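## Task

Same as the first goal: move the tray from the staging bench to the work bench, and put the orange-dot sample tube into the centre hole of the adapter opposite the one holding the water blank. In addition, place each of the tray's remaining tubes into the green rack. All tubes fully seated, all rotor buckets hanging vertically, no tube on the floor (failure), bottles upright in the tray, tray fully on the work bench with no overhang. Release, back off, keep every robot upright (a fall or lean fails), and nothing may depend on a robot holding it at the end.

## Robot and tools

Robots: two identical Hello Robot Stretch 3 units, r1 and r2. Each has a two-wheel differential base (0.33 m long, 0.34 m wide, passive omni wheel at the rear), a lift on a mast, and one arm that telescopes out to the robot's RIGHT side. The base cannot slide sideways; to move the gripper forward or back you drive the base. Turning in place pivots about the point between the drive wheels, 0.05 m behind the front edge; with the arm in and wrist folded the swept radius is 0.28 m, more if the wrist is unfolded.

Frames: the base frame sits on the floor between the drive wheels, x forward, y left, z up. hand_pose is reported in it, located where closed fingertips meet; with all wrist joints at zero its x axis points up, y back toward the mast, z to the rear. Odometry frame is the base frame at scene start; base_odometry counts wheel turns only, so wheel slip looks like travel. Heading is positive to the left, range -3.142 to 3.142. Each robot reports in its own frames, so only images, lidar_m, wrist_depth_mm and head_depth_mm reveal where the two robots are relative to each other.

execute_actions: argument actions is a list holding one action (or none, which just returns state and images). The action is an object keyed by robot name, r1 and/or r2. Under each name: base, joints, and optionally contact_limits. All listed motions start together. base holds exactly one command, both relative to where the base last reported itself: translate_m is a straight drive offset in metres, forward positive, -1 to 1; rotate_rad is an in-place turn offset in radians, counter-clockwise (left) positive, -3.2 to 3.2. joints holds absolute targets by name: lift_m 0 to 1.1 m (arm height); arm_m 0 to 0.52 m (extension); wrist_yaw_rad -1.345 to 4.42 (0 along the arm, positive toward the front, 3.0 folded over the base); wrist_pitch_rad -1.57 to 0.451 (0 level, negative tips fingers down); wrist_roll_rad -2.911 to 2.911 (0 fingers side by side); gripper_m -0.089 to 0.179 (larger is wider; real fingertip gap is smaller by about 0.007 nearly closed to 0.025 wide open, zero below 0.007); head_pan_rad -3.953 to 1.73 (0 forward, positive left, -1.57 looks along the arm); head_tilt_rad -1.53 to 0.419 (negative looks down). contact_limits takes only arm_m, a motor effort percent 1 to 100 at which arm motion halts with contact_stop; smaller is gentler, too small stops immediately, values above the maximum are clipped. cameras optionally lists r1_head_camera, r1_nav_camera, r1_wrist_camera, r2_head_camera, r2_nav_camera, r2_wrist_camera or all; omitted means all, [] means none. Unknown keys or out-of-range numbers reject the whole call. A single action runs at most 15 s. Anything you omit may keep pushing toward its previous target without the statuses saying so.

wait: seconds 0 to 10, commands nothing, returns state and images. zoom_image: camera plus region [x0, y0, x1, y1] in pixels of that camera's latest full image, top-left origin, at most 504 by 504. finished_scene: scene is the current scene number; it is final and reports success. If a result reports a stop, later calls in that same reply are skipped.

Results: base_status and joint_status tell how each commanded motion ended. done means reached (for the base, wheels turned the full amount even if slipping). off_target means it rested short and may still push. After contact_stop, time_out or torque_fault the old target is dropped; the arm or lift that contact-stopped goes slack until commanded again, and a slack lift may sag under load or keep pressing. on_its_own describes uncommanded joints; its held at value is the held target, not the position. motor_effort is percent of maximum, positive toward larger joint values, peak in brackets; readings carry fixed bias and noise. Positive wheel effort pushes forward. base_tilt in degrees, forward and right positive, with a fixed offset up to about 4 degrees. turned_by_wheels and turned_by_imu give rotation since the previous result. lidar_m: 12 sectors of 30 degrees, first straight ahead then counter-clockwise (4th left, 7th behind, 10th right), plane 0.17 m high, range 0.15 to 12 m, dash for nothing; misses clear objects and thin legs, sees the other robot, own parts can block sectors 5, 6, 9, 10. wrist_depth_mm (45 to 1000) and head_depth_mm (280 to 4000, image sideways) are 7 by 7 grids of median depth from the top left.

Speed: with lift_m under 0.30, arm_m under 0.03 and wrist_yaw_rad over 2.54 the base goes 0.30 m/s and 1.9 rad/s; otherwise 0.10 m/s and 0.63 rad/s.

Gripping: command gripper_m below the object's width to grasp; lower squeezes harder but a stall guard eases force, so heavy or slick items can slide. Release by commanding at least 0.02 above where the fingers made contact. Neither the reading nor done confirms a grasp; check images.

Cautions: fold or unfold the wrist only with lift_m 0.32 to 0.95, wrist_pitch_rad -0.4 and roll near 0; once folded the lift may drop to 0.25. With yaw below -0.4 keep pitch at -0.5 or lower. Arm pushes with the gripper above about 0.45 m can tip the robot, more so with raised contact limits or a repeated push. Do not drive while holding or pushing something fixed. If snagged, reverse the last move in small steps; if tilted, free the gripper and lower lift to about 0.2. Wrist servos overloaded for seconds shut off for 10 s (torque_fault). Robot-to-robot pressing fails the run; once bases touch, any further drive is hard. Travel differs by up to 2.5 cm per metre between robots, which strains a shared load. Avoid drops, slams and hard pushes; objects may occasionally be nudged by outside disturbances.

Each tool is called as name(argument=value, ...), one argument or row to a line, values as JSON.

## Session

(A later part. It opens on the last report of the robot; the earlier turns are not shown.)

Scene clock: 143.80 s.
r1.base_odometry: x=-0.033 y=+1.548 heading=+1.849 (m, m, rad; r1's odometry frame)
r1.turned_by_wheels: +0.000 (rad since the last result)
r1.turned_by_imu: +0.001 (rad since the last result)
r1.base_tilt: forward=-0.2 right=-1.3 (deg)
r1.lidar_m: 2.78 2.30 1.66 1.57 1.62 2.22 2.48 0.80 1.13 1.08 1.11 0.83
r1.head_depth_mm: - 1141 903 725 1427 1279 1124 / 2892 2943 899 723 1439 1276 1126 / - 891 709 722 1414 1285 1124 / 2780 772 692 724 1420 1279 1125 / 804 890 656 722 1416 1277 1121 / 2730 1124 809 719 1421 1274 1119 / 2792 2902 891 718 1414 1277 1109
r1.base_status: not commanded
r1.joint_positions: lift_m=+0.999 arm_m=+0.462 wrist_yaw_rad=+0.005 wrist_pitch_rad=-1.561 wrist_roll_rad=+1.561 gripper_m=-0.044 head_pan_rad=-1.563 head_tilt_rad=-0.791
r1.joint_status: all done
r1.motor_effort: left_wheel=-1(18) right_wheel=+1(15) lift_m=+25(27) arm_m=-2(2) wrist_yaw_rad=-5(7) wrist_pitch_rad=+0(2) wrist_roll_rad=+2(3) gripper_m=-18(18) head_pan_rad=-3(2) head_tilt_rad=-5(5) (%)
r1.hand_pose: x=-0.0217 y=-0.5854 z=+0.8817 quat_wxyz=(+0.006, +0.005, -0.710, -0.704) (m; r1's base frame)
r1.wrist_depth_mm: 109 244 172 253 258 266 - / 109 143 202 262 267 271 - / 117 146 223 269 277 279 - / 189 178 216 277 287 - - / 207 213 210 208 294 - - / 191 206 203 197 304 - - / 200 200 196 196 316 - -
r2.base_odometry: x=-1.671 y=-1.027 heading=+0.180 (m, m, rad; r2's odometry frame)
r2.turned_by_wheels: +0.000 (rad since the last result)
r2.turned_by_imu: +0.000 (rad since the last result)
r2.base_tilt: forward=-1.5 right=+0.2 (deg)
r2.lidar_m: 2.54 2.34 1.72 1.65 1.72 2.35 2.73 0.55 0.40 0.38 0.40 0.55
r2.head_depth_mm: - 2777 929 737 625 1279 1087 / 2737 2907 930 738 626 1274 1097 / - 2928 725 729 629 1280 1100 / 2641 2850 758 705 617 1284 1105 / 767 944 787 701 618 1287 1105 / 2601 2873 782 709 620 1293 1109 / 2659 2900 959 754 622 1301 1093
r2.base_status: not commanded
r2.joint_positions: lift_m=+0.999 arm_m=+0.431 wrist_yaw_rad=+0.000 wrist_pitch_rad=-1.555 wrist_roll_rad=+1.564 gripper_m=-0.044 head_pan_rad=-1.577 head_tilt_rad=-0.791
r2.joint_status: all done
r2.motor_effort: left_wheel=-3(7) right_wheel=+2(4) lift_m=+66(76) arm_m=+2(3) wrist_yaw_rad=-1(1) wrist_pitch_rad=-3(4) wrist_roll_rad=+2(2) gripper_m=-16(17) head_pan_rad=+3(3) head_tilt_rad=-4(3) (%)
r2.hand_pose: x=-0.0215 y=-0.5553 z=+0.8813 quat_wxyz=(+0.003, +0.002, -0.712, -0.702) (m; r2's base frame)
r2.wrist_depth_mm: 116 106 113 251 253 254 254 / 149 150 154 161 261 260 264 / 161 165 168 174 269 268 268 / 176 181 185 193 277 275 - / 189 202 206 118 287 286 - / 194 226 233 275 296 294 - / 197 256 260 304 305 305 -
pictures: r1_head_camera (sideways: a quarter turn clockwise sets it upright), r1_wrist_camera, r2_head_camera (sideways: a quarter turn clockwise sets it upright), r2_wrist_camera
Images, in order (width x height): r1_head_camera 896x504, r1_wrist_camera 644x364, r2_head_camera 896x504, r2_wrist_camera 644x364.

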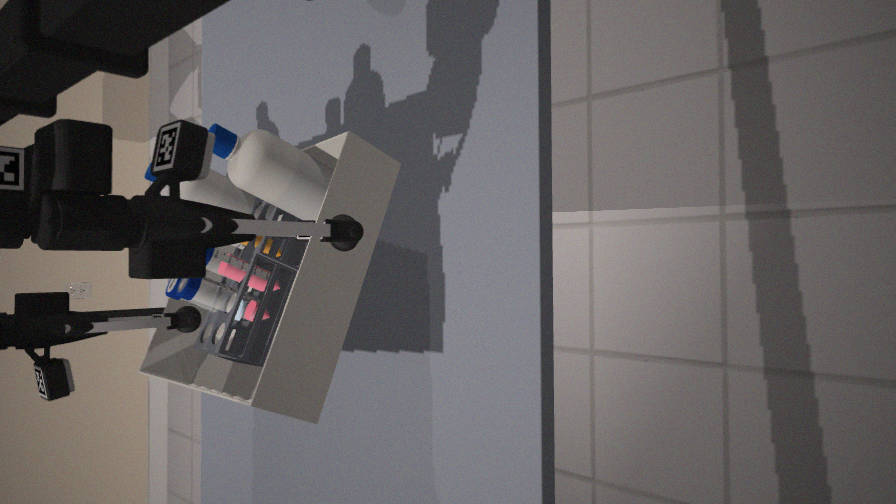

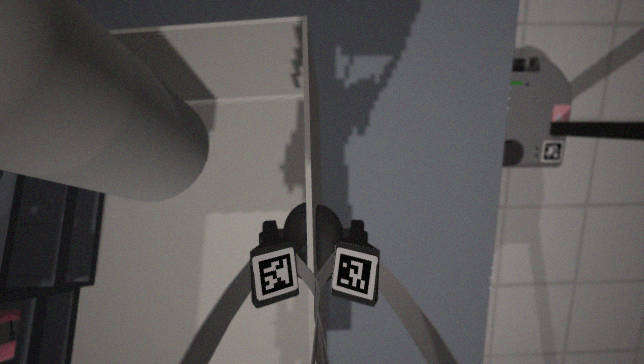

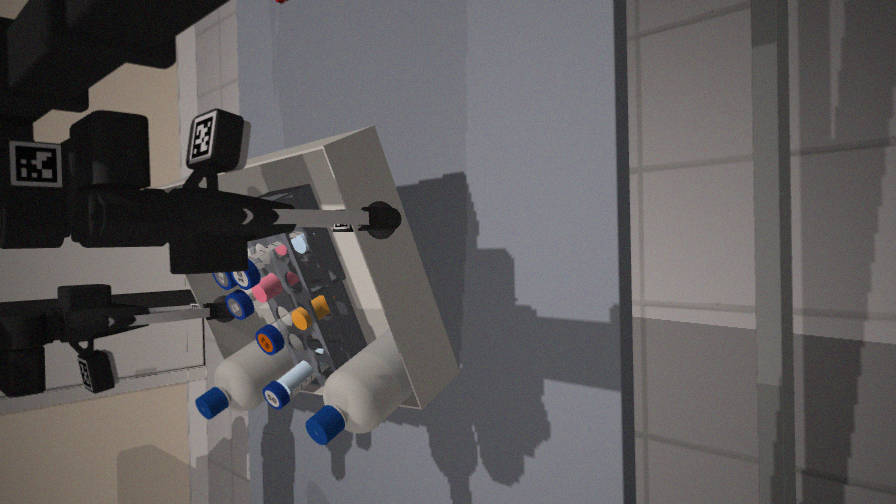

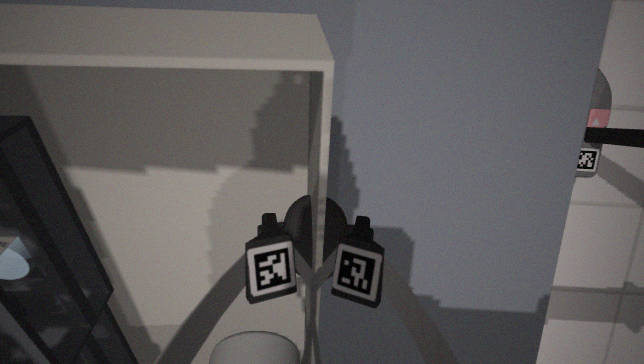

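execute_actions(
  actions=[
    {"r1":{"joints":{"lift_m":0.917}},"r2":{"joints":{"lift_m":0.917}}},
  ],
  cameras=["r2_wrist_camera","r1_wrist_camera","r1_head_camera","r2_head_camera"],
)

Scene clock: 151.00 s.
r1.base_odometry: x=-0.033 y=+1.548 heading=+1.849 (m, m, rad; r1's odometry frame)
r1.turned_by_wheels: +0.000 (rad since the last result)
r1.turned_by_imu: +0.001 (rad since the last result)
r1.base_tilt: forward=-0.2 right=-1.5 (deg)
r1.lidar_m: 2.78 2.29 1.65 1.57 1.62 2.23 2.49 0.81 1.12 1.08 1.12 0.83
r1.head_depth_mm: 2819 3110 - 726 1428 1293 1125 / 2779 1118 871 728 1427 1281 1121 / 2708 1092 750 725 1432 1283 1121 / 2726 3008 836 722 1432 1275 1121 / 825 1131 839 715 1421 1276 1120 / 2742 2952 860 714 1421 1283 1115 / 2773 2903 893 717 1427 1272 1118
r1.base_status: not commanded
r1.joint_positions: lift_m=+0.920 arm_m=+0.462 wrist_yaw_rad=+0.005 wrist_pitch_rad=-1.561 wrist_roll_rad=+1.561 gripper_m=-0.044 head_pan_rad=-1.563 head_tilt_rad=-0.791
r1.joint_status: lift_m contact_stop (moved -0.080 of -0.082)
r1.on_its_own: lift_m is slack since a contact_stop, until your next command for it
r1.motor_effort: left_wheel=+1(1) right_wheel=-1(2) lift_m=+17(24) arm_m=-2(2) wrist_yaw_rad=-5(6) wrist_pitch_rad=+1(2) wrist_roll_rad=+3(2) gripper_m=-17(18) head_pan_rad=-2(2) head_tilt_rad=-6(5) (%)
r1.hand_pose: x=-0.0216 y=-0.5853 z=+0.8021 quat_wxyz=(+0.005, +0.005, -0.710, -0.704) (m; r1's base frame)
r1.wrist_depth_mm: 124 152 158 182 184 187 192 / 105 146 183 186 190 193 969 / 106 145 188 192 196 199 - / 125 192 194 199 203 206 - / 193 198 200 202 209 213 - / 198 205 207 215 217 221 - / 205 211 215 221 225 228 -
r2.base_odometry: x=-1.671 y=-1.027 heading=+0.180 (m, m, rad; r2's odometry frame)
r2.turned_by_wheels: +0.000 (rad since the last result)
r2.turned_by_imu: +0.000 (rad since the last result)
r2.base_tilt: forward=-1.5 right=+0.2 (deg)
r2.lidar_m: 2.54 2.34 1.72 1.65 1.72 2.35 2.73 0.54 0.40 0.38 0.40 0.55
r2.head_depth_mm: 2663 2930 - 735 623 1276 1096 / 2618 - 900 738 627 1274 1095 / 2581 - 871 700 630 1282 1098 / 2632 2884 817 702 632 1286 1099 / 767 1120 837 710 618 1291 1102 / 793 2884 804 706 621 1304 1103 / 2650 2906 962 756 623 1299 1090
r2.base_status: not commanded
r2.joint_positions: lift_m=+0.918 arm_m=+0.431 wrist_yaw_rad=+0.000 wrist_pitch_rad=-1.564 wrist_roll_rad=+1.564 gripper_m=-0.044 head_pan_rad=-1.577 head_tilt_rad=-0.791
r2.joint_status: lift_m contact_stop (moved -0.081 of -0.082)
r2.on_its_own: lift_m is slack since a contact_stop, until your next command for it
r2.motor_effort: left_wheel=-5(5) right_wheel=+4(4) lift_m=+40(57) arm_m=+2(2) wrist_yaw_rad=+0(1) wrist_pitch_rad=+2(3) wrist_roll_rad=+2(2) gripper_m=-15(16) head_pan_rad=+3(2) head_tilt_rad=-3(4) (%)
r2.hand_pose: x=-0.0216 y=-0.5530 z=+0.8004 quat_wxyz=(+0.003, +0.002, -0.709, -0.705) (m; r2's base frame)
r2.wrist_depth_mm: 151 147 140 179 179 179 179 / 184 184 183 185 185 184 184 / 189 190 190 190 191 190 189 / 189 195 196 196 198 196 196 / 195 203 201 - 203 203 201 / 182 209 208 212 209 210 210 / 190 218 216 217 218 217 216
pictures: r1_head_camera (sideways: a quarter turn clockwise sets it upright), r1_wrist_camera, r2_head_camera (sideways: a quarter turn clockwise sets it upright), r2_wrist_camera
Images, in order (width x height): r1_head_camera 896x504, r1_wrist_camera 644x364, r2_head_camera 896x504, r2_wrist_camera 644x364.

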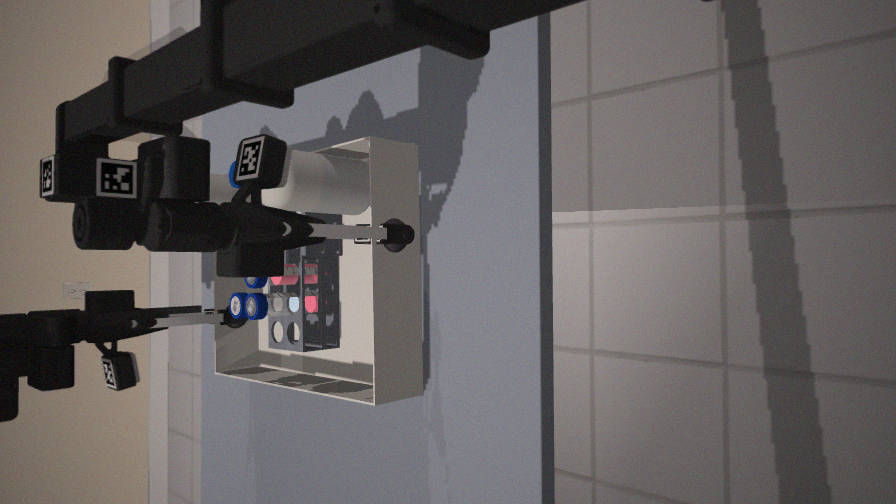

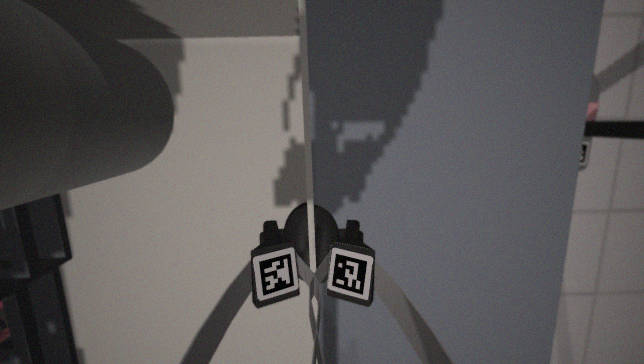

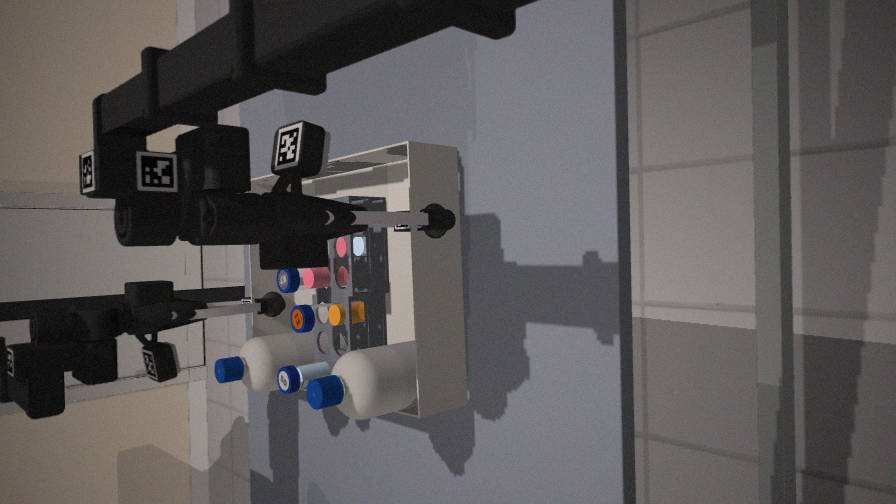

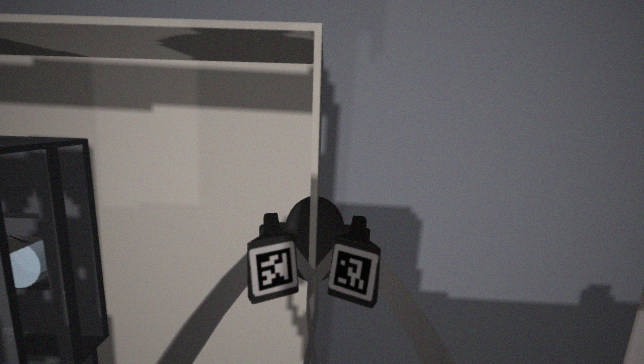

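execute_actions(
  actions=[
    {"r1":{"joints":{"gripper_m":0.07,"lift_m":0.92}},"r2":{"joints":{"gripper_m":0.06,"lift_m":0.92}}},
  ],
  cameras=[],
)

execute_actions(
  actions=[
    {"r1":{"joints":{"lift_m":1.1}},"r2":{"joints":{"lift_m":1.0}}},
  ],
  cameras=[],
)

execute_actions(
  actions=[
    {"r1":{"base":{"translate_m":-0.06},"joints":{"arm_m":0.51}},"r2":{"base":{"translate_m":0.075}}},
  ],
  cameras=["r2_wrist_camera","r1_wrist_camera","r1_head_camera"],
)

Scene clock: 163.83 s.
r1.base_odometry: x=-0.033 y=+1.548 heading=+1.849 (m, m, rad; r1's odometry frame)
r1.turned_by_wheels: +0.000 (rad since the last result)
r1.turned_by_imu: +0.001 (rad since the last result)
r1.base_tilt: forward=-0.4 right=-1.5 (deg)
r1.lidar_m: 2.78 2.29 1.66 1.57 1.62 2.22 2.48 0.80 1.13 1.08 1.12 0.83
r1.head_depth_mm: 2769 3099 - 726 1426 1277 1124 / 2732 1118 873 722 1430 1281 1124 / 2719 - 751 722 1435 1272 1125 / 2758 3061 833 709 1430 1282 1121 / 822 1136 840 716 1414 1278 1118 / 2724 2902 859 713 1417 1274 1119 / 2804 2911 895 717 1419 1278 1119
r1.base_status: not commanded
r1.joint_positions: lift_m=+0.920 arm_m=+0.462 wrist_yaw_rad=+0.002 wrist_pitch_rad=-1.560 wrist_roll_rad=+1.563 gripper_m=+0.070 head_pan_rad=-1.563 head_tilt_rad=-0.791
r1.joint_status: all done
r1.motor_effort: left_wheel=+0(0) right_wheel=+0(1) lift_m=+18(18) arm_m=-2(2) wrist_yaw_rad=-2(5) wrist_pitch_rad=+0(1) wrist_roll_rad=+2(3) gripper_m=+2(81) head_pan_rad=-2(2) head_tilt_rad=-5(5) (%)
r1.hand_pose: x=-0.0216 y=-0.5856 z=+0.8022 quat_wxyz=(+0.004, +0.003, -0.711, -0.704) (m; r1's base frame)
r1.wrist_depth_mm: 122 148 155 181 184 187 191 / 106 147 182 186 190 193 955 / 105 144 188 192 195 199 - / 120 191 194 198 202 205 - / 192 196 199 204 209 212 - / 198 203 209 211 - 219 - / 204 210 214 219 223 228 -
r2.base_odometry: x=-1.671 y=-1.027 heading=+0.180 (m, m, rad; r2's odometry frame)
r2.turned_by_wheels: +0.000 (rad since the last result)
r2.turned_by_imu: +0.000 (rad since the last result)
r2.base_tilt: forward=-1.5 right=+0.2 (deg)
r2.lidar_m: 2.54 2.34 1.71 1.65 1.71 2.35 2.72 0.54 0.40 0.38 0.40 0.55
r2.head_depth_mm: 2642 2915 - 736 625 1275 1094 / 2595 - 902 738 627 1278 1093 / 2603 - 871 701 631 1275 1097 / 2628 2871 819 705 618 1288 1101 / 765 1117 837 708 619 1290 1103 / 798 2890 807 705 620 1296 1105 / 2648 2879 955 756 622 1298 1089
r2.base_status: not commanded
r2.joint_positions: lift_m=+0.919 arm_m=+0.431 wrist_yaw_rad=+0.000 wrist_pitch_rad=-1.560 wrist_roll_rad=+1.564 gripper_m=+0.060 head_pan_rad=-1.577 head_tilt_rad=-0.791
r2.joint_status: all done
r2.motor_effort: left_wheel=-5(5) right_wheel=+3(4) lift_m=+58(59) arm_m=+2(2) wrist_yaw_rad=-1(1) wrist_pitch_rad=+0(2) wrist_roll_rad=+2(2) gripper_m=+1(80) head_pan_rad=+3(3) head_tilt_rad=-2(4) (%)
r2.hand_pose: x=-0.0215 y=-0.5540 z=+0.8017 quat_wxyz=(+0.003, +0.002, -0.711, -0.704) (m; r2's base frame)
r2.wrist_depth_mm: 151 147 140 179 180 179 179 / 185 185 184 184 184 184 184 / 189 190 190 190 190 190 189 / 189 196 196 197 197 196 195 / 182 202 201 203 202 202 202 / 182 208 210 209 - 209 209 / 191 217 216 217 217 217 216
pictures: none
No camera images: the call's "cameras" was empty. Leave "cameras" out to get every camera's image.

Scene clock: 166.30 s.
r1.base_odometry: x=-0.033 y=+1.548 heading=+1.849 (m, m, rad; r1's odometry frame)
r1.turned_by_wheels: +0.000 (rad since the last result)
r1.turned_by_imu: +0.001 (rad since the last result)
r1.base_tilt: forward=-0.3 right=-1.5 (deg)
r1.lidar_m: 2.78 2.29 1.65 1.57 1.62 2.22 2.49 0.80 1.13 1.08 1.12 0.83
r1.head_depth_mm: 2830 2956 901 727 1433 1278 1125 / 2893 2939 901 722 1419 1290 1121 / 2827 1089 747 722 1432 1285 1123 / 2922 2936 833 720 1416 1270 1119 / 802 1131 842 715 1416 1273 1121 / 2762 2910 862 711 1426 1272 1115 / 2781 2945 896 719 1414 1278 1120
r1.base_status: not commanded
r1.joint_positions: lift_m=+1.100 arm_m=+0.462 wrist_yaw_rad=+0.002 wrist_pitch_rad=-1.559 wrist_roll_rad=+1.563 gripper_m=+0.070 head_pan_rad=-1.563 head_tilt_rad=-0.791
r1.joint_status: all done
r1.motor_effort: left_wheel=+0(0) right_wheel=+1(0) lift_m=+22(22) arm_m=-2(2) wrist_yaw_rad=-2(2) wrist_pitch_rad=+0(0) wrist_roll_rad=+2(1) gripper_m=+1(0) head_pan_rad=-2(3) head_tilt_rad=-5(6) (%)
r1.hand_pose: x=-0.0216 y=-0.5858 z=+0.9819 quat_wxyz=(+0.004, +0.003, -0.711, -0.703) (m; r1's base frame)
r1.wrist_depth_mm: 339 342 346 350 360 - - / 346 220 342 361 368 - - / 336 221 360 372 382 - - / 304 315 377 382 392 - - / 374 318 388 401 406 - - / 272 329 406 410 - - - / 379 371 381 425 432 - -
r2.base_odometry: x=-1.671 y=-1.027 heading=+0.180 (m, m, rad; r2's odometry frame)
r2.turned_by_wheels: +0.000 (rad since the last result)
r2.turned_by_imu: +0.000 (rad since the last result)
r2.base_tilt: forward=-1.5 right=+0.3 (deg)
r2.lidar_m: 2.54 2.34 1.71 1.65 1.71 2.36 2.72 0.55 0.40 0.38 0.40 0.55
r2.head_depth_mm: - 2795 927 736 625 1272 1090 / 2765 2890 934 738 626 1282 1091 / - 2918 935 699 628 1280 1094 / 2606 2899 827 704 618 1280 1101 / 1425 2856 839 709 619 1289 1104 / 2643 2895 804 706 620 1289 1107 / 2625 2896 960 756 624 1298 1092
r2.base_status: not commanded
r2.joint_positions: lift_m=+0.999 arm_m=+0.431 wrist_yaw_rad=+0.000 wrist_pitch_rad=-1.560 wrist_roll_rad=+1.564 gripper_m=+0.060 head_pan_rad=-1.577 head_tilt_rad=-0.791
r2.joint_status: all done
r2.motor_effort: left_wheel=-5(5) right_wheel=+3(3) lift_m=+63(64) arm_m=+2(2) wrist_yaw_rad=+0(0) wrist_pitch_rad=+0(0) wrist_roll_rad=+2(2) gripper_m=+0(1) head_pan_rad=+2(3) head_tilt_rad=-3(3) (%)
r2.hand_pose: x=-0.0215 y=-0.5542 z=+0.8815 quat_wxyz=(+0.003, +0.002, -0.711, -0.703) (m; r2's base frame)
r2.wrist_depth_mm: 257 258 255 255 254 253 256 / 262 260 261 260 261 260 995 / 256 266 269 269 270 269 269 / 220 270 277 277 278 277 - / 225 259 286 288 285 286 - / 232 256 298 296 - 295 - / 238 304 304 308 307 308 -
pictures: none
No camera images: the call's "cameras" was empty. Leave "cameras" out to get every camera's image.

Scene clock: 168.90 s.
r1.base_odometry: x=-0.017 y=+1.490 heading=+1.849 (m, m, rad; r1's odometry frame)
r1.turned_by_wheels: +0.000 (rad since the last result)
r1.turned_by_imu: +0.001 (rad since the last result)
r1.base_tilt: forward=-0.3 right=-1.4 (deg)
r1.lidar_m: 2.84 2.28 1.65 1.57 1.62 2.22 2.42 0.76 1.13 1.08 1.12 0.88
r1.head_depth_mm: 2803 2972 900 726 1436 1287 1126 / 2864 2957 901 724 1421 1280 1123 / 2850 2954 871 725 1425 1283 1117 / 2872 2909 766 724 1430 1274 1120 / 817 1130 832 721 1429 1284 1109 / 2825 2950 848 713 1400 1284 1119 / 2815 2934 889 716 1420 1267 1117
r1.base_status: done
r1.joint_positions: lift_m=+1.100 arm_m=+0.510 wrist_yaw_rad=+0.002 wrist_pitch_rad=-1.559 wrist_roll_rad=+1.564 gripper_m=+0.070 head_pan_rad=-1.563 head_tilt_rad=-0.791
r1.joint_status: all done
r1.motor_effort: left_wheel=-2(7) right_wheel=+2(5) lift_m=+22(22) arm_m=+4(4) wrist_yaw_rad=-2(3) wrist_pitch_rad=-1(1) wrist_roll_rad=+1(1) gripper_m=+1(1) head_pan_rad=-2(3) head_tilt_rad=-5(4) (%)
r1.hand_pose: x=-0.0216 y=-0.6332 z=+0.9819 quat_wxyz=(+0.003, +0.003, -0.711, -0.703) (m; r1's base frame)
r1.wrist_depth_mm: 339 345 348 353 358 - - / 347 353 357 361 368 372 - / 359 358 364 371 380 380 - / 324 312 232 381 392 - - / 377 326 382 396 401 - - / 389 328 406 412 - - - / 396 283 411 421 434 - -
r2.base_odometry: x=-1.597 y=-1.014 heading=+0.180 (m, m, rad; r2's odometry frame)
r2.turned_by_wheels: +0.000 (rad since the last result)
r2.turned_by_imu: +0.000 (rad since the last result)
r2.base_tilt: forward=-1.5 right=+0.3 (deg)
r2.lidar_m: 2.47 2.34 1.71 1.65 1.71 2.36 2.80 0.55 0.40 0.38 0.40 0.55
r2.head_depth_mm: - 2808 928 734 624 1275 1093 / 2736 2887 898 698 627 1280 1091 / - 2926 845 700 628 1282 1093 / 2627 2908 855 711 629 1282 1102 / 1405 1649 801 703 620 1286 1100 / 2654 2891 953 753 621 1289 1107 / 2655 2926 964 754 622 1299 1089
r2.base_status: done
r2.joint_positions: lift_m=+0.999 arm_m=+0.431 wrist_yaw_rad=+0.000 wrist_pitch_rad=-1.560 wrist_roll_rad=+1.564 gripper_m=+0.060 head_pan_rad=-1.577 head_tilt_rad=-0.791
r2.joint_status: not commanded
r2.motor_effort: left_wheel=-4(5) right_wheel=+2(6) lift_m=+62(63) arm_m=+2(2) wrist_yaw_rad=+0(0) wrist_pitch_rad=+0(0) wrist_roll_rad=+3(2) gripper_m=+0(0) head_pan_rad=+3(3) head_tilt_rad=-3(3) (%)
r2.hand_pose: x=-0.0215 y=-0.5542 z=+0.8815 quat_wxyz=(+0.003, +0.002, -0.711, -0.703) (m; r2's base frame)
r2.wrist_depth_mm: 201 251 254 252 254 253 255 / 205 254 262 260 261 260 984 / 213 242 269 269 268 271 274 / 221 270 277 276 279 278 - / 222 259 284 286 287 287 - / 234 267 244 294 - 297 - / 240 278 191 304 306 304 -
pictures: r1_head_camera (sideways: a quarter turn clockwise sets it upright), r1_wrist_camera, r2_wrist_camera
Images, in order (width x height): r1_head_camera 896x504, r1_wrist_camera 644x364, r2_wrist_camera 644x364.

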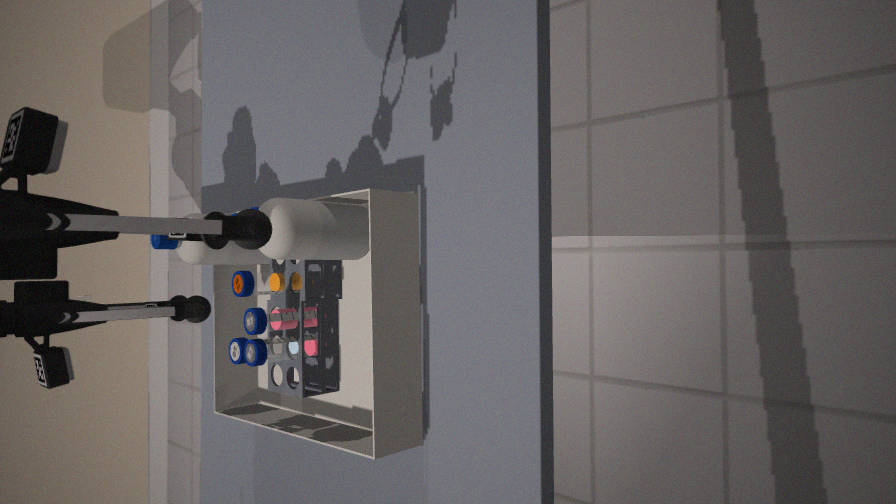

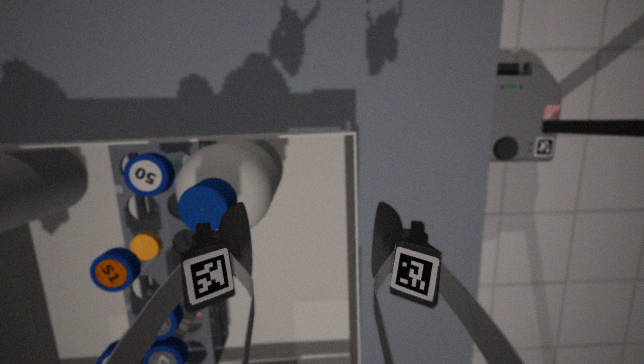

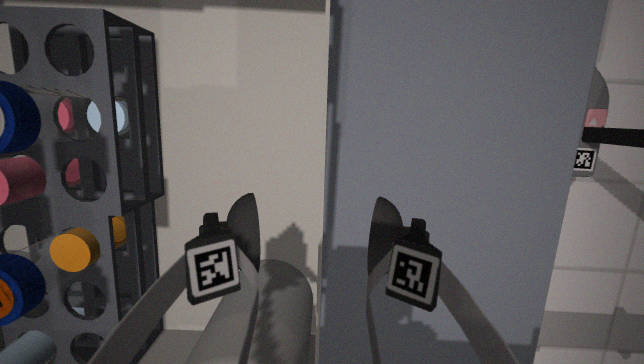

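execute_actions(
  actions=[
    {"r1":{"joints":{"arm_m":0.5,"wrist_roll_rad":0,"wrist_pitch_rad":-1.25}}},
  ],
  cameras=["r1_wrist_camera","r1_head_camera"],
)

Scene clock: 182.10 s.
r1.base_odometry: x=-0.017 y=+1.490 heading=+1.849 (m, m, rad; r1's odometry frame)
r1.turned_by_wheels: +0.000 (rad since the last result)
r1.turned_by_imu: +0.001 (rad since the last result)
r1.base_tilt: forward=-0.2 right=-1.3 (deg)
r1.lidar_m: 2.84 2.29 1.65 1.57 1.62 2.22 2.42 0.76 1.13 1.08 1.12 0.88
r1.head_depth_mm: 2823 2989 902 727 1428 1277 1129 / 2840 2941 902 723 1421 1285 1118 / 2800 2953 871 721 1425 1273 1117 / 2896 977 765 722 1421 1275 1110 / 819 1133 833 717 1427 1282 1119 / 2823 2942 851 714 1412 1276 1122 / 2792 2892 888 717 1428 1272 1115
r1.base_status: not commanded
r1.joint_positions: lift_m=+1.100 arm_m=+0.500 wrist_yaw_rad=+0.001 wrist_pitch_rad=-1.258 wrist_roll_rad=+0.005 gripper_m=+0.070 head_pan_rad=-1.563 head_tilt_rad=-0.791
r1.joint_status: all done
r1.motor_effort: left_wheel=-2(2) right_wheel=+2(2) lift_m=+22(22) arm_m=-3(4) wrist_yaw_rad=-2(2) wrist_pitch_rad=+4(4) wrist_roll_rad=-3(3) gripper_m=+0(1) head_pan_rad=-3(2) head_tilt_rad=-4(5) (%)
r1.hand_pose: x=-0.0216 y=-0.7011 z=+0.9872 quat_wxyz=(+0.571, +0.416, -0.572, -0.417) (m; r1's base frame)
r1.wrist_depth_mm: 364 401 405 316 426 435 440 / 370 397 398 404 417 427 429 / 367 279 333 393 408 417 422 / 361 322 331 329 404 408 415 / 356 377 384 243 398 401 402 / 340 369 377 377 - 397 392 / 319 357 355 357 382 386 390
r2.base_odometry: x=-1.597 y=-1.014 heading=+0.180 (m, m, rad; r2's odometry frame)
r2.turned_by_wheels: +0.000 (rad since the last result)
r2.turned_by_imu: +0.000 (rad since the last result)
r2.base_tilt: forward=-1.6 right=+0.3 (deg)
r2.lidar_m: 2.46 2.34 1.71 1.65 1.72 2.35 2.80 0.54 0.40 0.38 0.40 0.54
r2.head_depth_mm: - 2780 930 735 625 1278 1090 / 2760 2937 898 698 627 1275 1093 / - 2918 846 700 630 1284 1100 / 2625 2801 857 712 631 1283 1102 / 1396 2827 798 705 620 1287 1102 / 2662 2919 954 754 620 1291 1111 / 2651 2900 958 756 623 1302 1091
r2.base_status: not commanded
r2.joint_positions: lift_m=+0.999 arm_m=+0.431 wrist_yaw_rad=+0.000 wrist_pitch_rad=-1.560 wrist_roll_rad=+1.564 gripper_m=+0.060 head_pan_rad=-1.577 head_tilt_rad=-0.791
r2.joint_status: not commanded
r2.motor_effort: left_wheel=-4(4) right_wheel=+3(2) lift_m=+62(62) arm_m=+2(2) wrist_yaw_rad=+0(1) wrist_pitch_rad=+0(0) wrist_roll_rad=+2(2) gripper_m=+0(1) head_pan_rad=+2(2) head_tilt_rad=-3(3) (%)
r2.hand_pose: x=-0.0215 y=-0.5542 z=+0.8815 quat_wxyz=(+0.003, +0.002, -0.711, -0.703) (m; r2's base frame)
r2.wrist_depth_mm: 202 250 253 254 254 253 255 / 205 254 262 260 262 261 963 / 214 244 269 268 272 268 271 / 221 269 277 277 278 278 - / 223 262 286 286 286 285 - / 232 268 244 293 - 296 - / 239 278 193 303 307 308 -
pictures: r1_head_camera (sideways: a quarter turn clockwise sets it upright), r1_wrist_camera
Images, in order (width x height): r1_head_camera 896x504, r1_wrist_camera 644x364.

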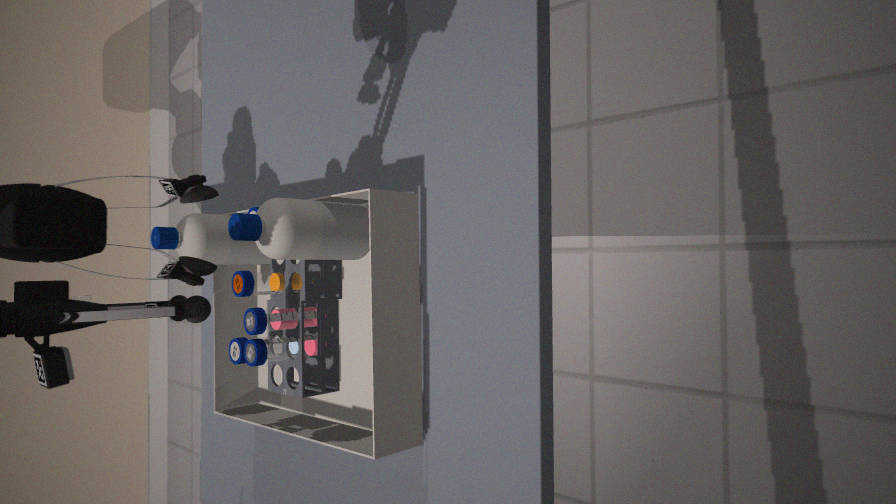

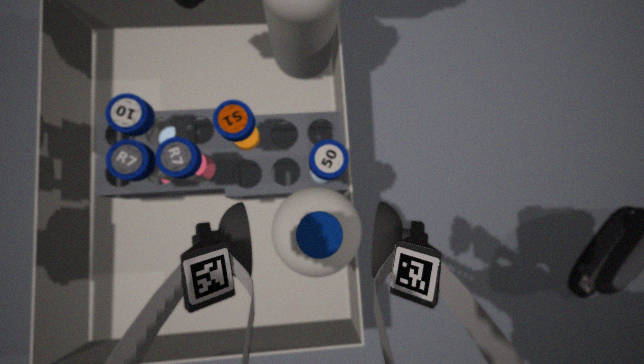

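execute_actions(
  actions=[
    {"r1":{"joints":{"arm_m":0.51,"lift_m":1.02}}},
  ],
  cameras=["r1_wrist_camera","r1_head_camera"],
)

Scene clock: 189.70 s.
r1.base_odometry: x=-0.017 y=+1.490 heading=+1.849 (m, m, rad; r1's odometry frame)
r1.turned_by_wheels: +0.000 (rad since the last result)
r1.turned_by_imu: +0.001 (rad since the last result)
r1.base_tilt: forward=-0.3 right=-1.2 (deg)
r1.lidar_m: 2.84 2.29 1.65 1.57 1.62 2.22 2.43 0.76 1.13 1.08 1.12 0.88
r1.head_depth_mm: 2917 2970 905 724 1440 1286 1128 / 2850 2969 902 724 1426 1281 1127 / 2863 2960 873 721 1424 1271 1122 / 2770 926 761 723 1433 1279 1119 / 817 1132 832 719 1433 1279 1120 / 2778 2874 844 714 1421 1280 1120 / 2756 2900 888 716 1407 1269 1117
r1.base_status: not commanded
r1.joint_positions: lift_m=+1.020 arm_m=+0.510 wrist_yaw_rad=+0.001 wrist_pitch_rad=-1.257 wrist_roll_rad=+0.003 gripper_m=+0.070 head_pan_rad=-1.563 head_tilt_rad=-0.791
r1.joint_status: all done
r1.motor_effort: left_wheel=-4(4) right_wheel=+4(4) lift_m=+13(18) arm_m=+4(2) wrist_yaw_rad=-1(1) wrist_pitch_rad=+4(4) wrist_roll_rad=-1(2) gripper_m=-2(1) head_pan_rad=-3(3) head_tilt_rad=-5(5) (%)
r1.hand_pose: x=-0.0216 y=-0.7108 z=+0.9079 quat_wxyz=(+0.571, +0.415, -0.572, -0.417) (m; r1's base frame)
r1.wrist_depth_mm: 314 320 324 282 341 345 350 / 189 317 318 323 333 338 344 / 187 249 251 255 326 331 335 / 240 244 250 246 320 325 330 / 293 297 304 164 315 319 322 / 290 294 295 127 305 313 318 / 284 288 292 294 302 308 313
r2.base_odometry: x=-1.597 y=-1.014 heading=+0.180 (m, m, rad; r2's odometry frame)
r2.turned_by_wheels: +0.000 (rad since the last result)
r2.turned_by_imu: +0.000 (rad since the last result)
r2.base_tilt: forward=-1.5 right=+0.2 (deg)
r2.lidar_m: 2.46 2.34 1.72 1.65 1.72 2.35 2.80 0.55 0.40 0.38 0.40 0.55
r2.head_depth_mm: - 2784 927 735 625 1268 1094 / 2743 2906 898 698 625 1278 1097 / - 2905 847 700 630 1281 1098 / 2625 2888 856 710 632 1282 1102 / 694 2829 801 704 619 1290 1103 / 2647 2901 955 752 621 1297 1104 / 2666 2896 960 756 623 1302 1090
r2.base_status: not commanded
r2.joint_positions: lift_m=+0.999 arm_m=+0.431 wrist_yaw_rad=+0.000 wrist_pitch_rad=-1.560 wrist_roll_rad=+1.564 gripper_m=+0.060 head_pan_rad=-1.577 head_tilt_rad=-0.791
r2.joint_status: not commanded
r2.motor_effort: left_wheel=-4(4) right_wheel=+2(3) lift_m=+63(62) arm_m=+2(2) wrist_yaw_rad=+0(0) wrist_pitch_rad=+0(0) wrist_roll_rad=+2(2) gripper_m=+1(1) head_pan_rad=+2(3) head_tilt_rad=-3(2) (%)
r2.hand_pose: x=-0.0215 y=-0.5542 z=+0.8815 quat_wxyz=(+0.003, +0.002, -0.711, -0.703) (m; r2's base frame)
r2.wrist_depth_mm: 202 251 253 254 253 252 255 / 206 254 263 263 262 259 978 / 213 243 268 267 269 269 272 / 220 270 278 275 278 276 - / 221 259 286 285 288 286 - / 233 268 242 293 - 296 - / 239 277 192 303 307 307 -
pictures: r1_head_camera (sideways: a quarter turn clockwise sets it upright), r1_wrist_camera
Images, in order (width x height): r1_head_camera 896x504, r1_wrist_camera 644x364.

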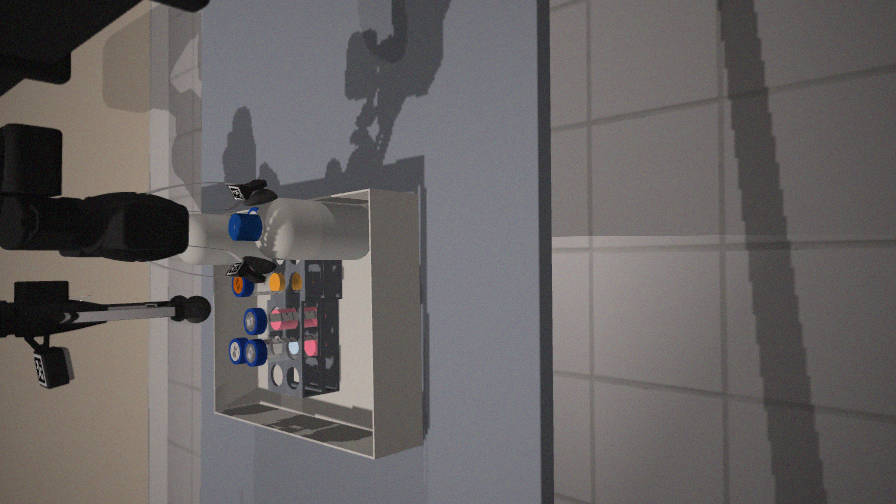

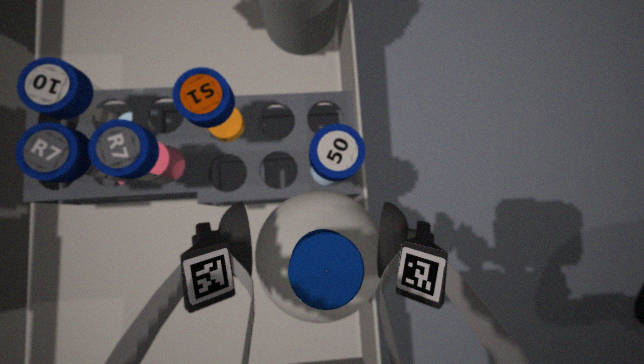

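execute_actions(
  actions=[
    {"r1":{"joints":{"arm_m":0.502,"lift_m":0.99,"gripper_m":0.065}}},
  ],
  cameras=["r1_wrist_camera","r1_head_camera"],
)

Scene clock: 194.57 s.
r1.base_odometry: x=-0.017 y=+1.490 heading=+1.849 (m, m, rad; r1's odometry frame)
r1.turned_by_wheels: +0.000 (rad since the last result)
r1.turned_by_imu: +0.001 (rad since the last result)
r1.base_tilt: forward=-0.2 right=-1.4 (deg)
r1.lidar_m: 2.84 2.29 1.66 1.57 1.62 2.22 2.43 0.75 1.13 1.08 1.12 0.88
r1.head_depth_mm: - 1141 902 726 1429 1284 1122 / 2838 2973 896 725 1427 1286 1123 / - 2968 856 723 1430 1274 1120 / 2740 998 749 722 1421 1289 1120 / 815 1130 834 719 1415 1280 1114 / 2761 2948 848 716 1424 1279 1121 / 2789 2921 895 720 1413 1272 1118
r1.base_status: not commanded
r1.joint_positions: lift_m=+0.991 arm_m=+0.502 wrist_yaw_rad=+0.001 wrist_pitch_rad=-1.251 wrist_roll_rad=+0.003 gripper_m=+0.065 head_pan_rad=-1.563 head_tilt_rad=-0.791
r1.joint_status: all done
r1.motor_effort: left_wheel=-3(4) right_wheel=+4(4) lift_m=+10(15) arm_m=-3(2) wrist_yaw_rad=+0(1) wrist_pitch_rad=+1(3) wrist_roll_rad=-2(2) gripper_m=-6(35) head_pan_rad=-3(3) head_tilt_rad=-5(4) (%)
r1.hand_pose: x=-0.0216 y=-0.7051 z=+0.8784 quat_wxyz=(+0.573, +0.414, -0.574, -0.415) (m; r1's base frame)
r1.wrist_depth_mm: 289 293 295 276 308 315 319 / 220 223 227 261 304 308 310 / 158 195 224 165 296 300 306 / 240 219 222 152 291 295 299 / 267 269 139 100 285 289 294 / 262 266 137 98 277 283 286 / 257 262 263 266 275 278 284
r2.base_odometry: x=-1.597 y=-1.014 heading=+0.180 (m, m, rad; r2's odometry frame)
r2.turned_by_wheels: +0.000 (rad since the last result)
r2.turned_by_imu: +0.000 (rad since the last result)
r2.base_tilt: forward=-1.5 right=+0.3 (deg)
r2.lidar_m: 2.47 2.34 1.71 1.65 1.71 2.36 2.80 0.54 0.40 0.38 0.40 0.55
r2.head_depth_mm: - 2780 929 737 625 1271 1093 / 2759 2911 897 699 628 1279 1100 / - 2922 846 699 629 1276 1095 / 2647 2886 834 710 631 1286 1098 / 713 1613 800 705 619 1287 1104 / 2642 2907 953 752 618 1289 1105 / 2636 2886 959 755 625 1293 1091
r2.base_status: not commanded
r2.joint_positions: lift_m=+0.999 arm_m=+0.431 wrist_yaw_rad=+0.000 wrist_pitch_rad=-1.560 wrist_roll_rad=+1.564 gripper_m=+0.060 head_pan_rad=-1.577 head_tilt_rad=-0.791
r2.joint_status: not commanded
r2.motor_effort: left_wheel=-4(4) right_wheel=+3(2) lift_m=+62(62) arm_m=+2(2) wrist_yaw_rad=-2(1) wrist_pitch_rad=+0(0) wrist_roll_rad=+2(2) gripper_m=+0(0) head_pan_rad=+2(3) head_tilt_rad=-4(3) (%)
r2.hand_pose: x=-0.0215 y=-0.5542 z=+0.8815 quat_wxyz=(+0.003, +0.002, -0.711, -0.703) (m; r2's base frame)
r2.wrist_depth_mm: 202 252 253 254 254 253 255 / 206 252 261 260 262 261 991 / 213 243 270 269 271 268 272 / 220 270 275 277 279 276 - / 221 261 286 286 287 286 - / 233 267 244 294 - 295 - / 239 277 192 304 306 309 -
pictures: r1_head_camera (sideways: a quarter turn clockwise sets it upright), r1_wrist_camera
Images, in order (width x height): r1_head_camera 896x504, r1_wrist_camera 644x364.

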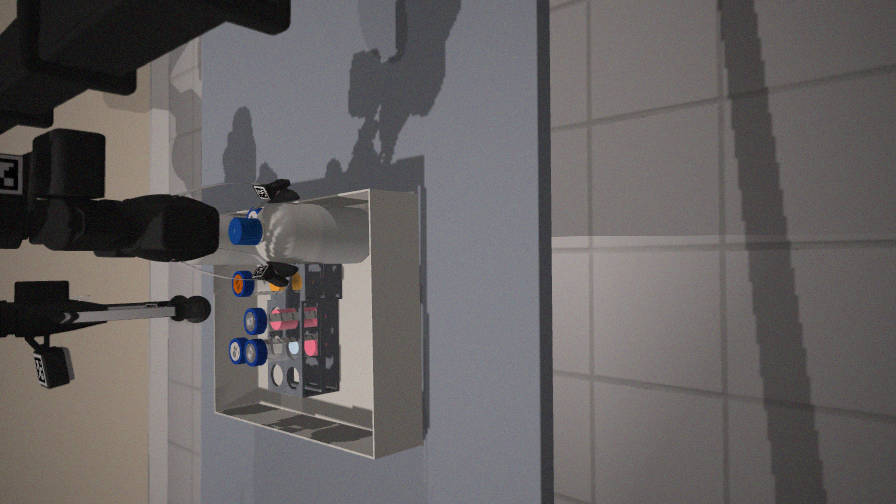

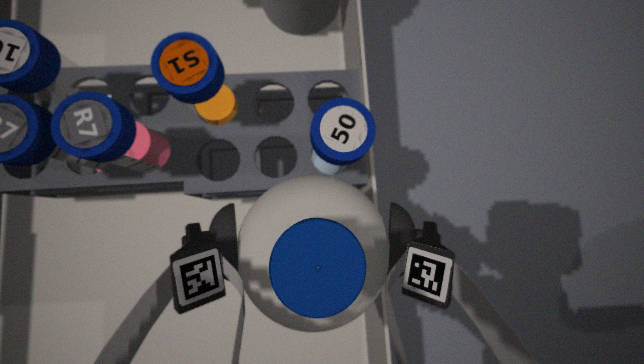

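execute_actions(
  actions=[
    {"r1":{"joints":{"arm_m":0.495,"lift_m":1.02}}},
  ],
  cameras=[],
)

execute_actions(
  actions=[
    {"r1":{"joints":{"gripper_m":0.015}}},
  ],
  cameras=["r1_wrist_camera","r1_head_camera"],
)

Scene clock: 200.13 s.
r1.base_odometry: x=-0.017 y=+1.490 heading=+1.849 (m, m, rad; r1's odometry frame)
r1.turned_by_wheels: +0.000 (rad since the last result)
r1.turned_by_imu: +0.001 (rad since the last result)
r1.base_tilt: forward=-0.3 right=-1.5 (deg)
r1.lidar_m: 2.84 2.29 1.66 1.57 1.62 2.22 2.42 0.75 1.13 1.08 1.12 0.88
r1.head_depth_mm: 2904 2981 905 726 1420 1284 1126 / 2862 2938 901 726 1423 1280 1119 / 2898 2051 865 722 1423 1279 1123 / 2755 980 746 724 1425 1277 1117 / 816 1127 832 720 1420 1275 1122 / 2767 2919 849 718 1407 1279 1118 / 2787 2913 895 717 1420 1273 1116
r1.base_status: not commanded
r1.joint_positions: lift_m=+1.020 arm_m=+0.495 wrist_yaw_rad=+0.001 wrist_pitch_rad=-1.250 wrist_roll_rad=+0.003 gripper_m=+0.065 head_pan_rad=-1.563 head_tilt_rad=-0.791
r1.joint_status: all done
r1.motor_effort: left_wheel=-2(3) right_wheel=+2(4) lift_m=+22(24) arm_m=-3(3) wrist_yaw_rad=-1(0) wrist_pitch_rad=+0(3) wrist_roll_rad=-1(2) gripper_m=+1(6) head_pan_rad=-2(3) head_tilt_rad=-4(5) (%)
r1.hand_pose: x=-0.0216 y=-0.6981 z=+0.9076 quat_wxyz=(+0.573, +0.414, -0.574, -0.415) (m; r1's base frame)
r1.wrist_depth_mm: 318 322 327 300 340 345 354 / 192 290 197 326 333 338 344 / 185 188 252 195 327 330 336 / 276 274 277 177 319 324 330 / 295 298 170 128 316 318 322 / 289 294 294 165 - 311 316 / 283 287 291 295 301 308 311
r2.base_odometry: x=-1.597 y=-1.014 heading=+0.180 (m, m, rad; r2's odometry frame)
r2.turned_by_wheels: +0.000 (rad since the last result)
r2.turned_by_imu: +0.000 (rad since the last result)
r2.base_tilt: forward=-1.5 right=+0.3 (deg)
r2.lidar_m: 2.47 2.34 1.71 1.65 1.72 2.36 2.80 0.55 0.40 0.38 0.40 0.55
r2.head_depth_mm: - 2810 926 736 624 1272 1092 / 2758 2927 897 698 626 1274 1094 / - 2893 844 700 629 1285 1095 / 2622 2911 836 710 631 1287 1101 / 705 1613 803 704 618 1288 1107 / 2661 2900 956 751 621 1291 1112 / 2662 2910 960 755 623 1296 1091
r2.base_status: not commanded
r2.joint_positions: lift_m=+0.999 arm_m=+0.431 wrist_yaw_rad=+0.000 wrist_pitch_rad=-1.560 wrist_roll_rad=+1.564 gripper_m=+0.060 head_pan_rad=-1.577 head_tilt_rad=-0.791
r2.joint_status: not commanded
r2.motor_effort: left_wheel=-4(4) right_wheel=+2(3) lift_m=+63(62) arm_m=+2(2) wrist_yaw_rad=-1(0) wrist_pitch_rad=+0(0) wrist_roll_rad=+2(2) gripper_m=+0(0) head_pan_rad=+3(3) head_tilt_rad=-3(3) (%)
r2.hand_pose: x=-0.0215 y=-0.5542 z=+0.8815 quat_wxyz=(+0.003, +0.002, -0.711, -0.703) (m; r2's base frame)
r2.wrist_depth_mm: 202 251 253 253 254 253 255 / 206 254 259 262 261 261 - / 214 243 269 268 270 269 272 / 220 269 278 277 275 277 - / 222 259 285 285 285 288 - / 234 268 245 294 - 297 - / 238 279 191 303 308 305 -
pictures: none
No camera images: the call's "cameras" was empty. Leave "cameras" out to get every camera's image.

Scene clock: 201.13 s.
r1.base_odometry: x=-0.017 y=+1.490 heading=+1.849 (m, m, rad; r1's odometry frame)
r1.turned_by_wheels: +0.000 (rad since the last result)
r1.turned_by_imu: +0.000 (rad since the last result)
r1.base_tilt: forward=-0.2 right=-1.5 (deg)
r1.lidar_m: 2.84 2.29 1.65 1.57 1.62 2.21 2.43 0.75 1.13 1.08 1.12 0.88
r1.head_depth_mm: 2938 2925 902 725 1421 1283 1127 / 2881 2995 904 724 1424 1287 1126 / 2897 2048 868 724 1424 1275 1116 / 2741 977 758 722 1426 1269 1125 / 815 1134 832 720 1428 1278 1116 / 2822 2938 853 717 1423 1271 1111 / 2784 2889 893 717 1421 1283 1118
r1.base_status: not commanded
r1.joint_positions: lift_m=+1.020 arm_m=+0.495 wrist_yaw_rad=+0.001 wrist_pitch_rad=-1.250 wrist_roll_rad=+0.003 gripper_m=+0.016 head_pan_rad=-1.563 head_tilt_rad=-0.791
r1.joint_status: all done
r1.motor_effort: left_wheel=-2(2) right_wheel=+2(3) lift_m=+18(22) arm_m=-2(3) wrist_yaw_rad=-1(0) wrist_pitch_rad=+0(0) wrist_roll_rad=-2(2) gripper_m=-16(89) head_pan_rad=-3(3) head_tilt_rad=-5(5) (%)
r1.hand_pose: x=-0.0216 y=-0.6981 z=+0.9079 quat_wxyz=(+0.573, +0.413, -0.574, -0.415) (m; r1's base frame)
r1.wrist_depth_mm: 318 323 329 300 340 347 357 / 193 285 196 327 335 341 343 / 187 189 254 247 329 331 339 / 276 275 279 180 323 326 333 / 295 300 302 130 316 318 324 / 290 292 296 166 304 313 318 / 285 289 291 297 302 308 311
r2.base_odometry: x=-1.597 y=-1.014 heading=+0.180 (m, m, rad; r2's odometry frame)
r2.turned_by_wheels: +0.000 (rad since the last result)
r2.turned_by_imu: +0.000 (rad since the last result)
r2.base_tilt: forward=-1.5 right=+0.3 (deg)
r2.lidar_m: 2.46 2.34 1.71 1.65 1.72 2.36 2.80 0.54 0.40 0.38 0.40 0.55
r2.head_depth_mm: - 2785 928 736 626 1271 1093 / 2751 2914 896 699 626 1277 1096 / - 2907 846 702 631 1284 1099 / 2610 2905 834 710 630 1283 1098 / 709 2832 802 705 619 1292 1104 / 2652 2876 954 753 620 1295 1106 / 2658 2901 962 753 623 1300 1092
r2.base_status: not commanded
r2.joint_positions: lift_m=+0.999 arm_m=+0.431 wrist_yaw_rad=+0.000 wrist_pitch_rad=-1.560 wrist_roll_rad=+1.564 gripper_m=+0.060 head_pan_rad=-1.577 head_tilt_rad=-0.791
r2.joint_status: not commanded
r2.motor_effort: left_wheel=-4(4) right_wheel=+3(2) lift_m=+62(62) arm_m=+2(2) wrist_yaw_rad=-1(0) wrist_pitch_rad=+0(0) wrist_roll_rad=+2(2) gripper_m=+0(0) head_pan_rad=+2(3) head_tilt_rad=-2(2) (%)
r2.hand_pose: x=-0.0215 y=-0.5542 z=+0.8815 quat_wxyz=(+0.003, +0.002, -0.711, -0.703) (m; r2's base frame)
r2.wrist_depth_mm: 202 252 255 253 255 253 255 / 207 254 263 261 264 261 970 / 214 244 269 267 271 269 271 / 220 268 278 277 278 278 - / 221 260 287 285 286 283 - / 232 266 245 294 - 295 - / 238 278 193 306 308 307 -
pictures: r1_head_camera (sideways: a quarter turn clockwise sets it upright), r1_wrist_camera
Images, in order (width x height): r1_head_camera 896x504, r1_wrist_camera 644x364.

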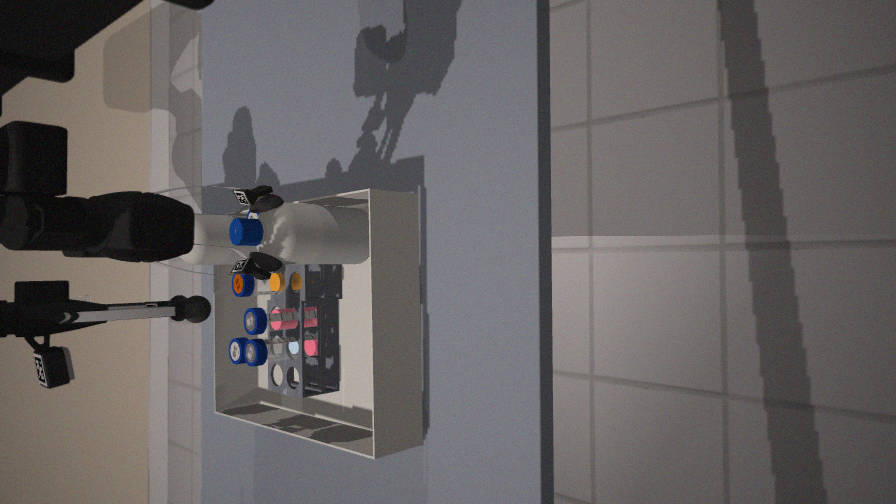

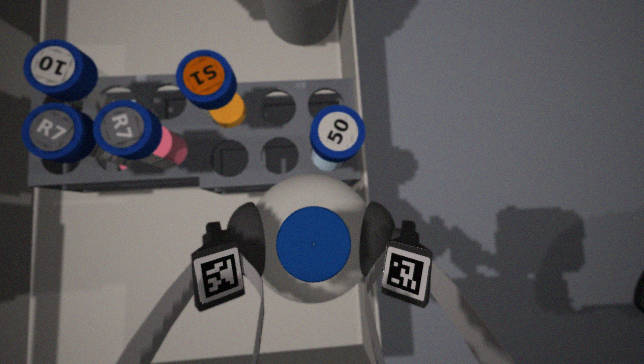

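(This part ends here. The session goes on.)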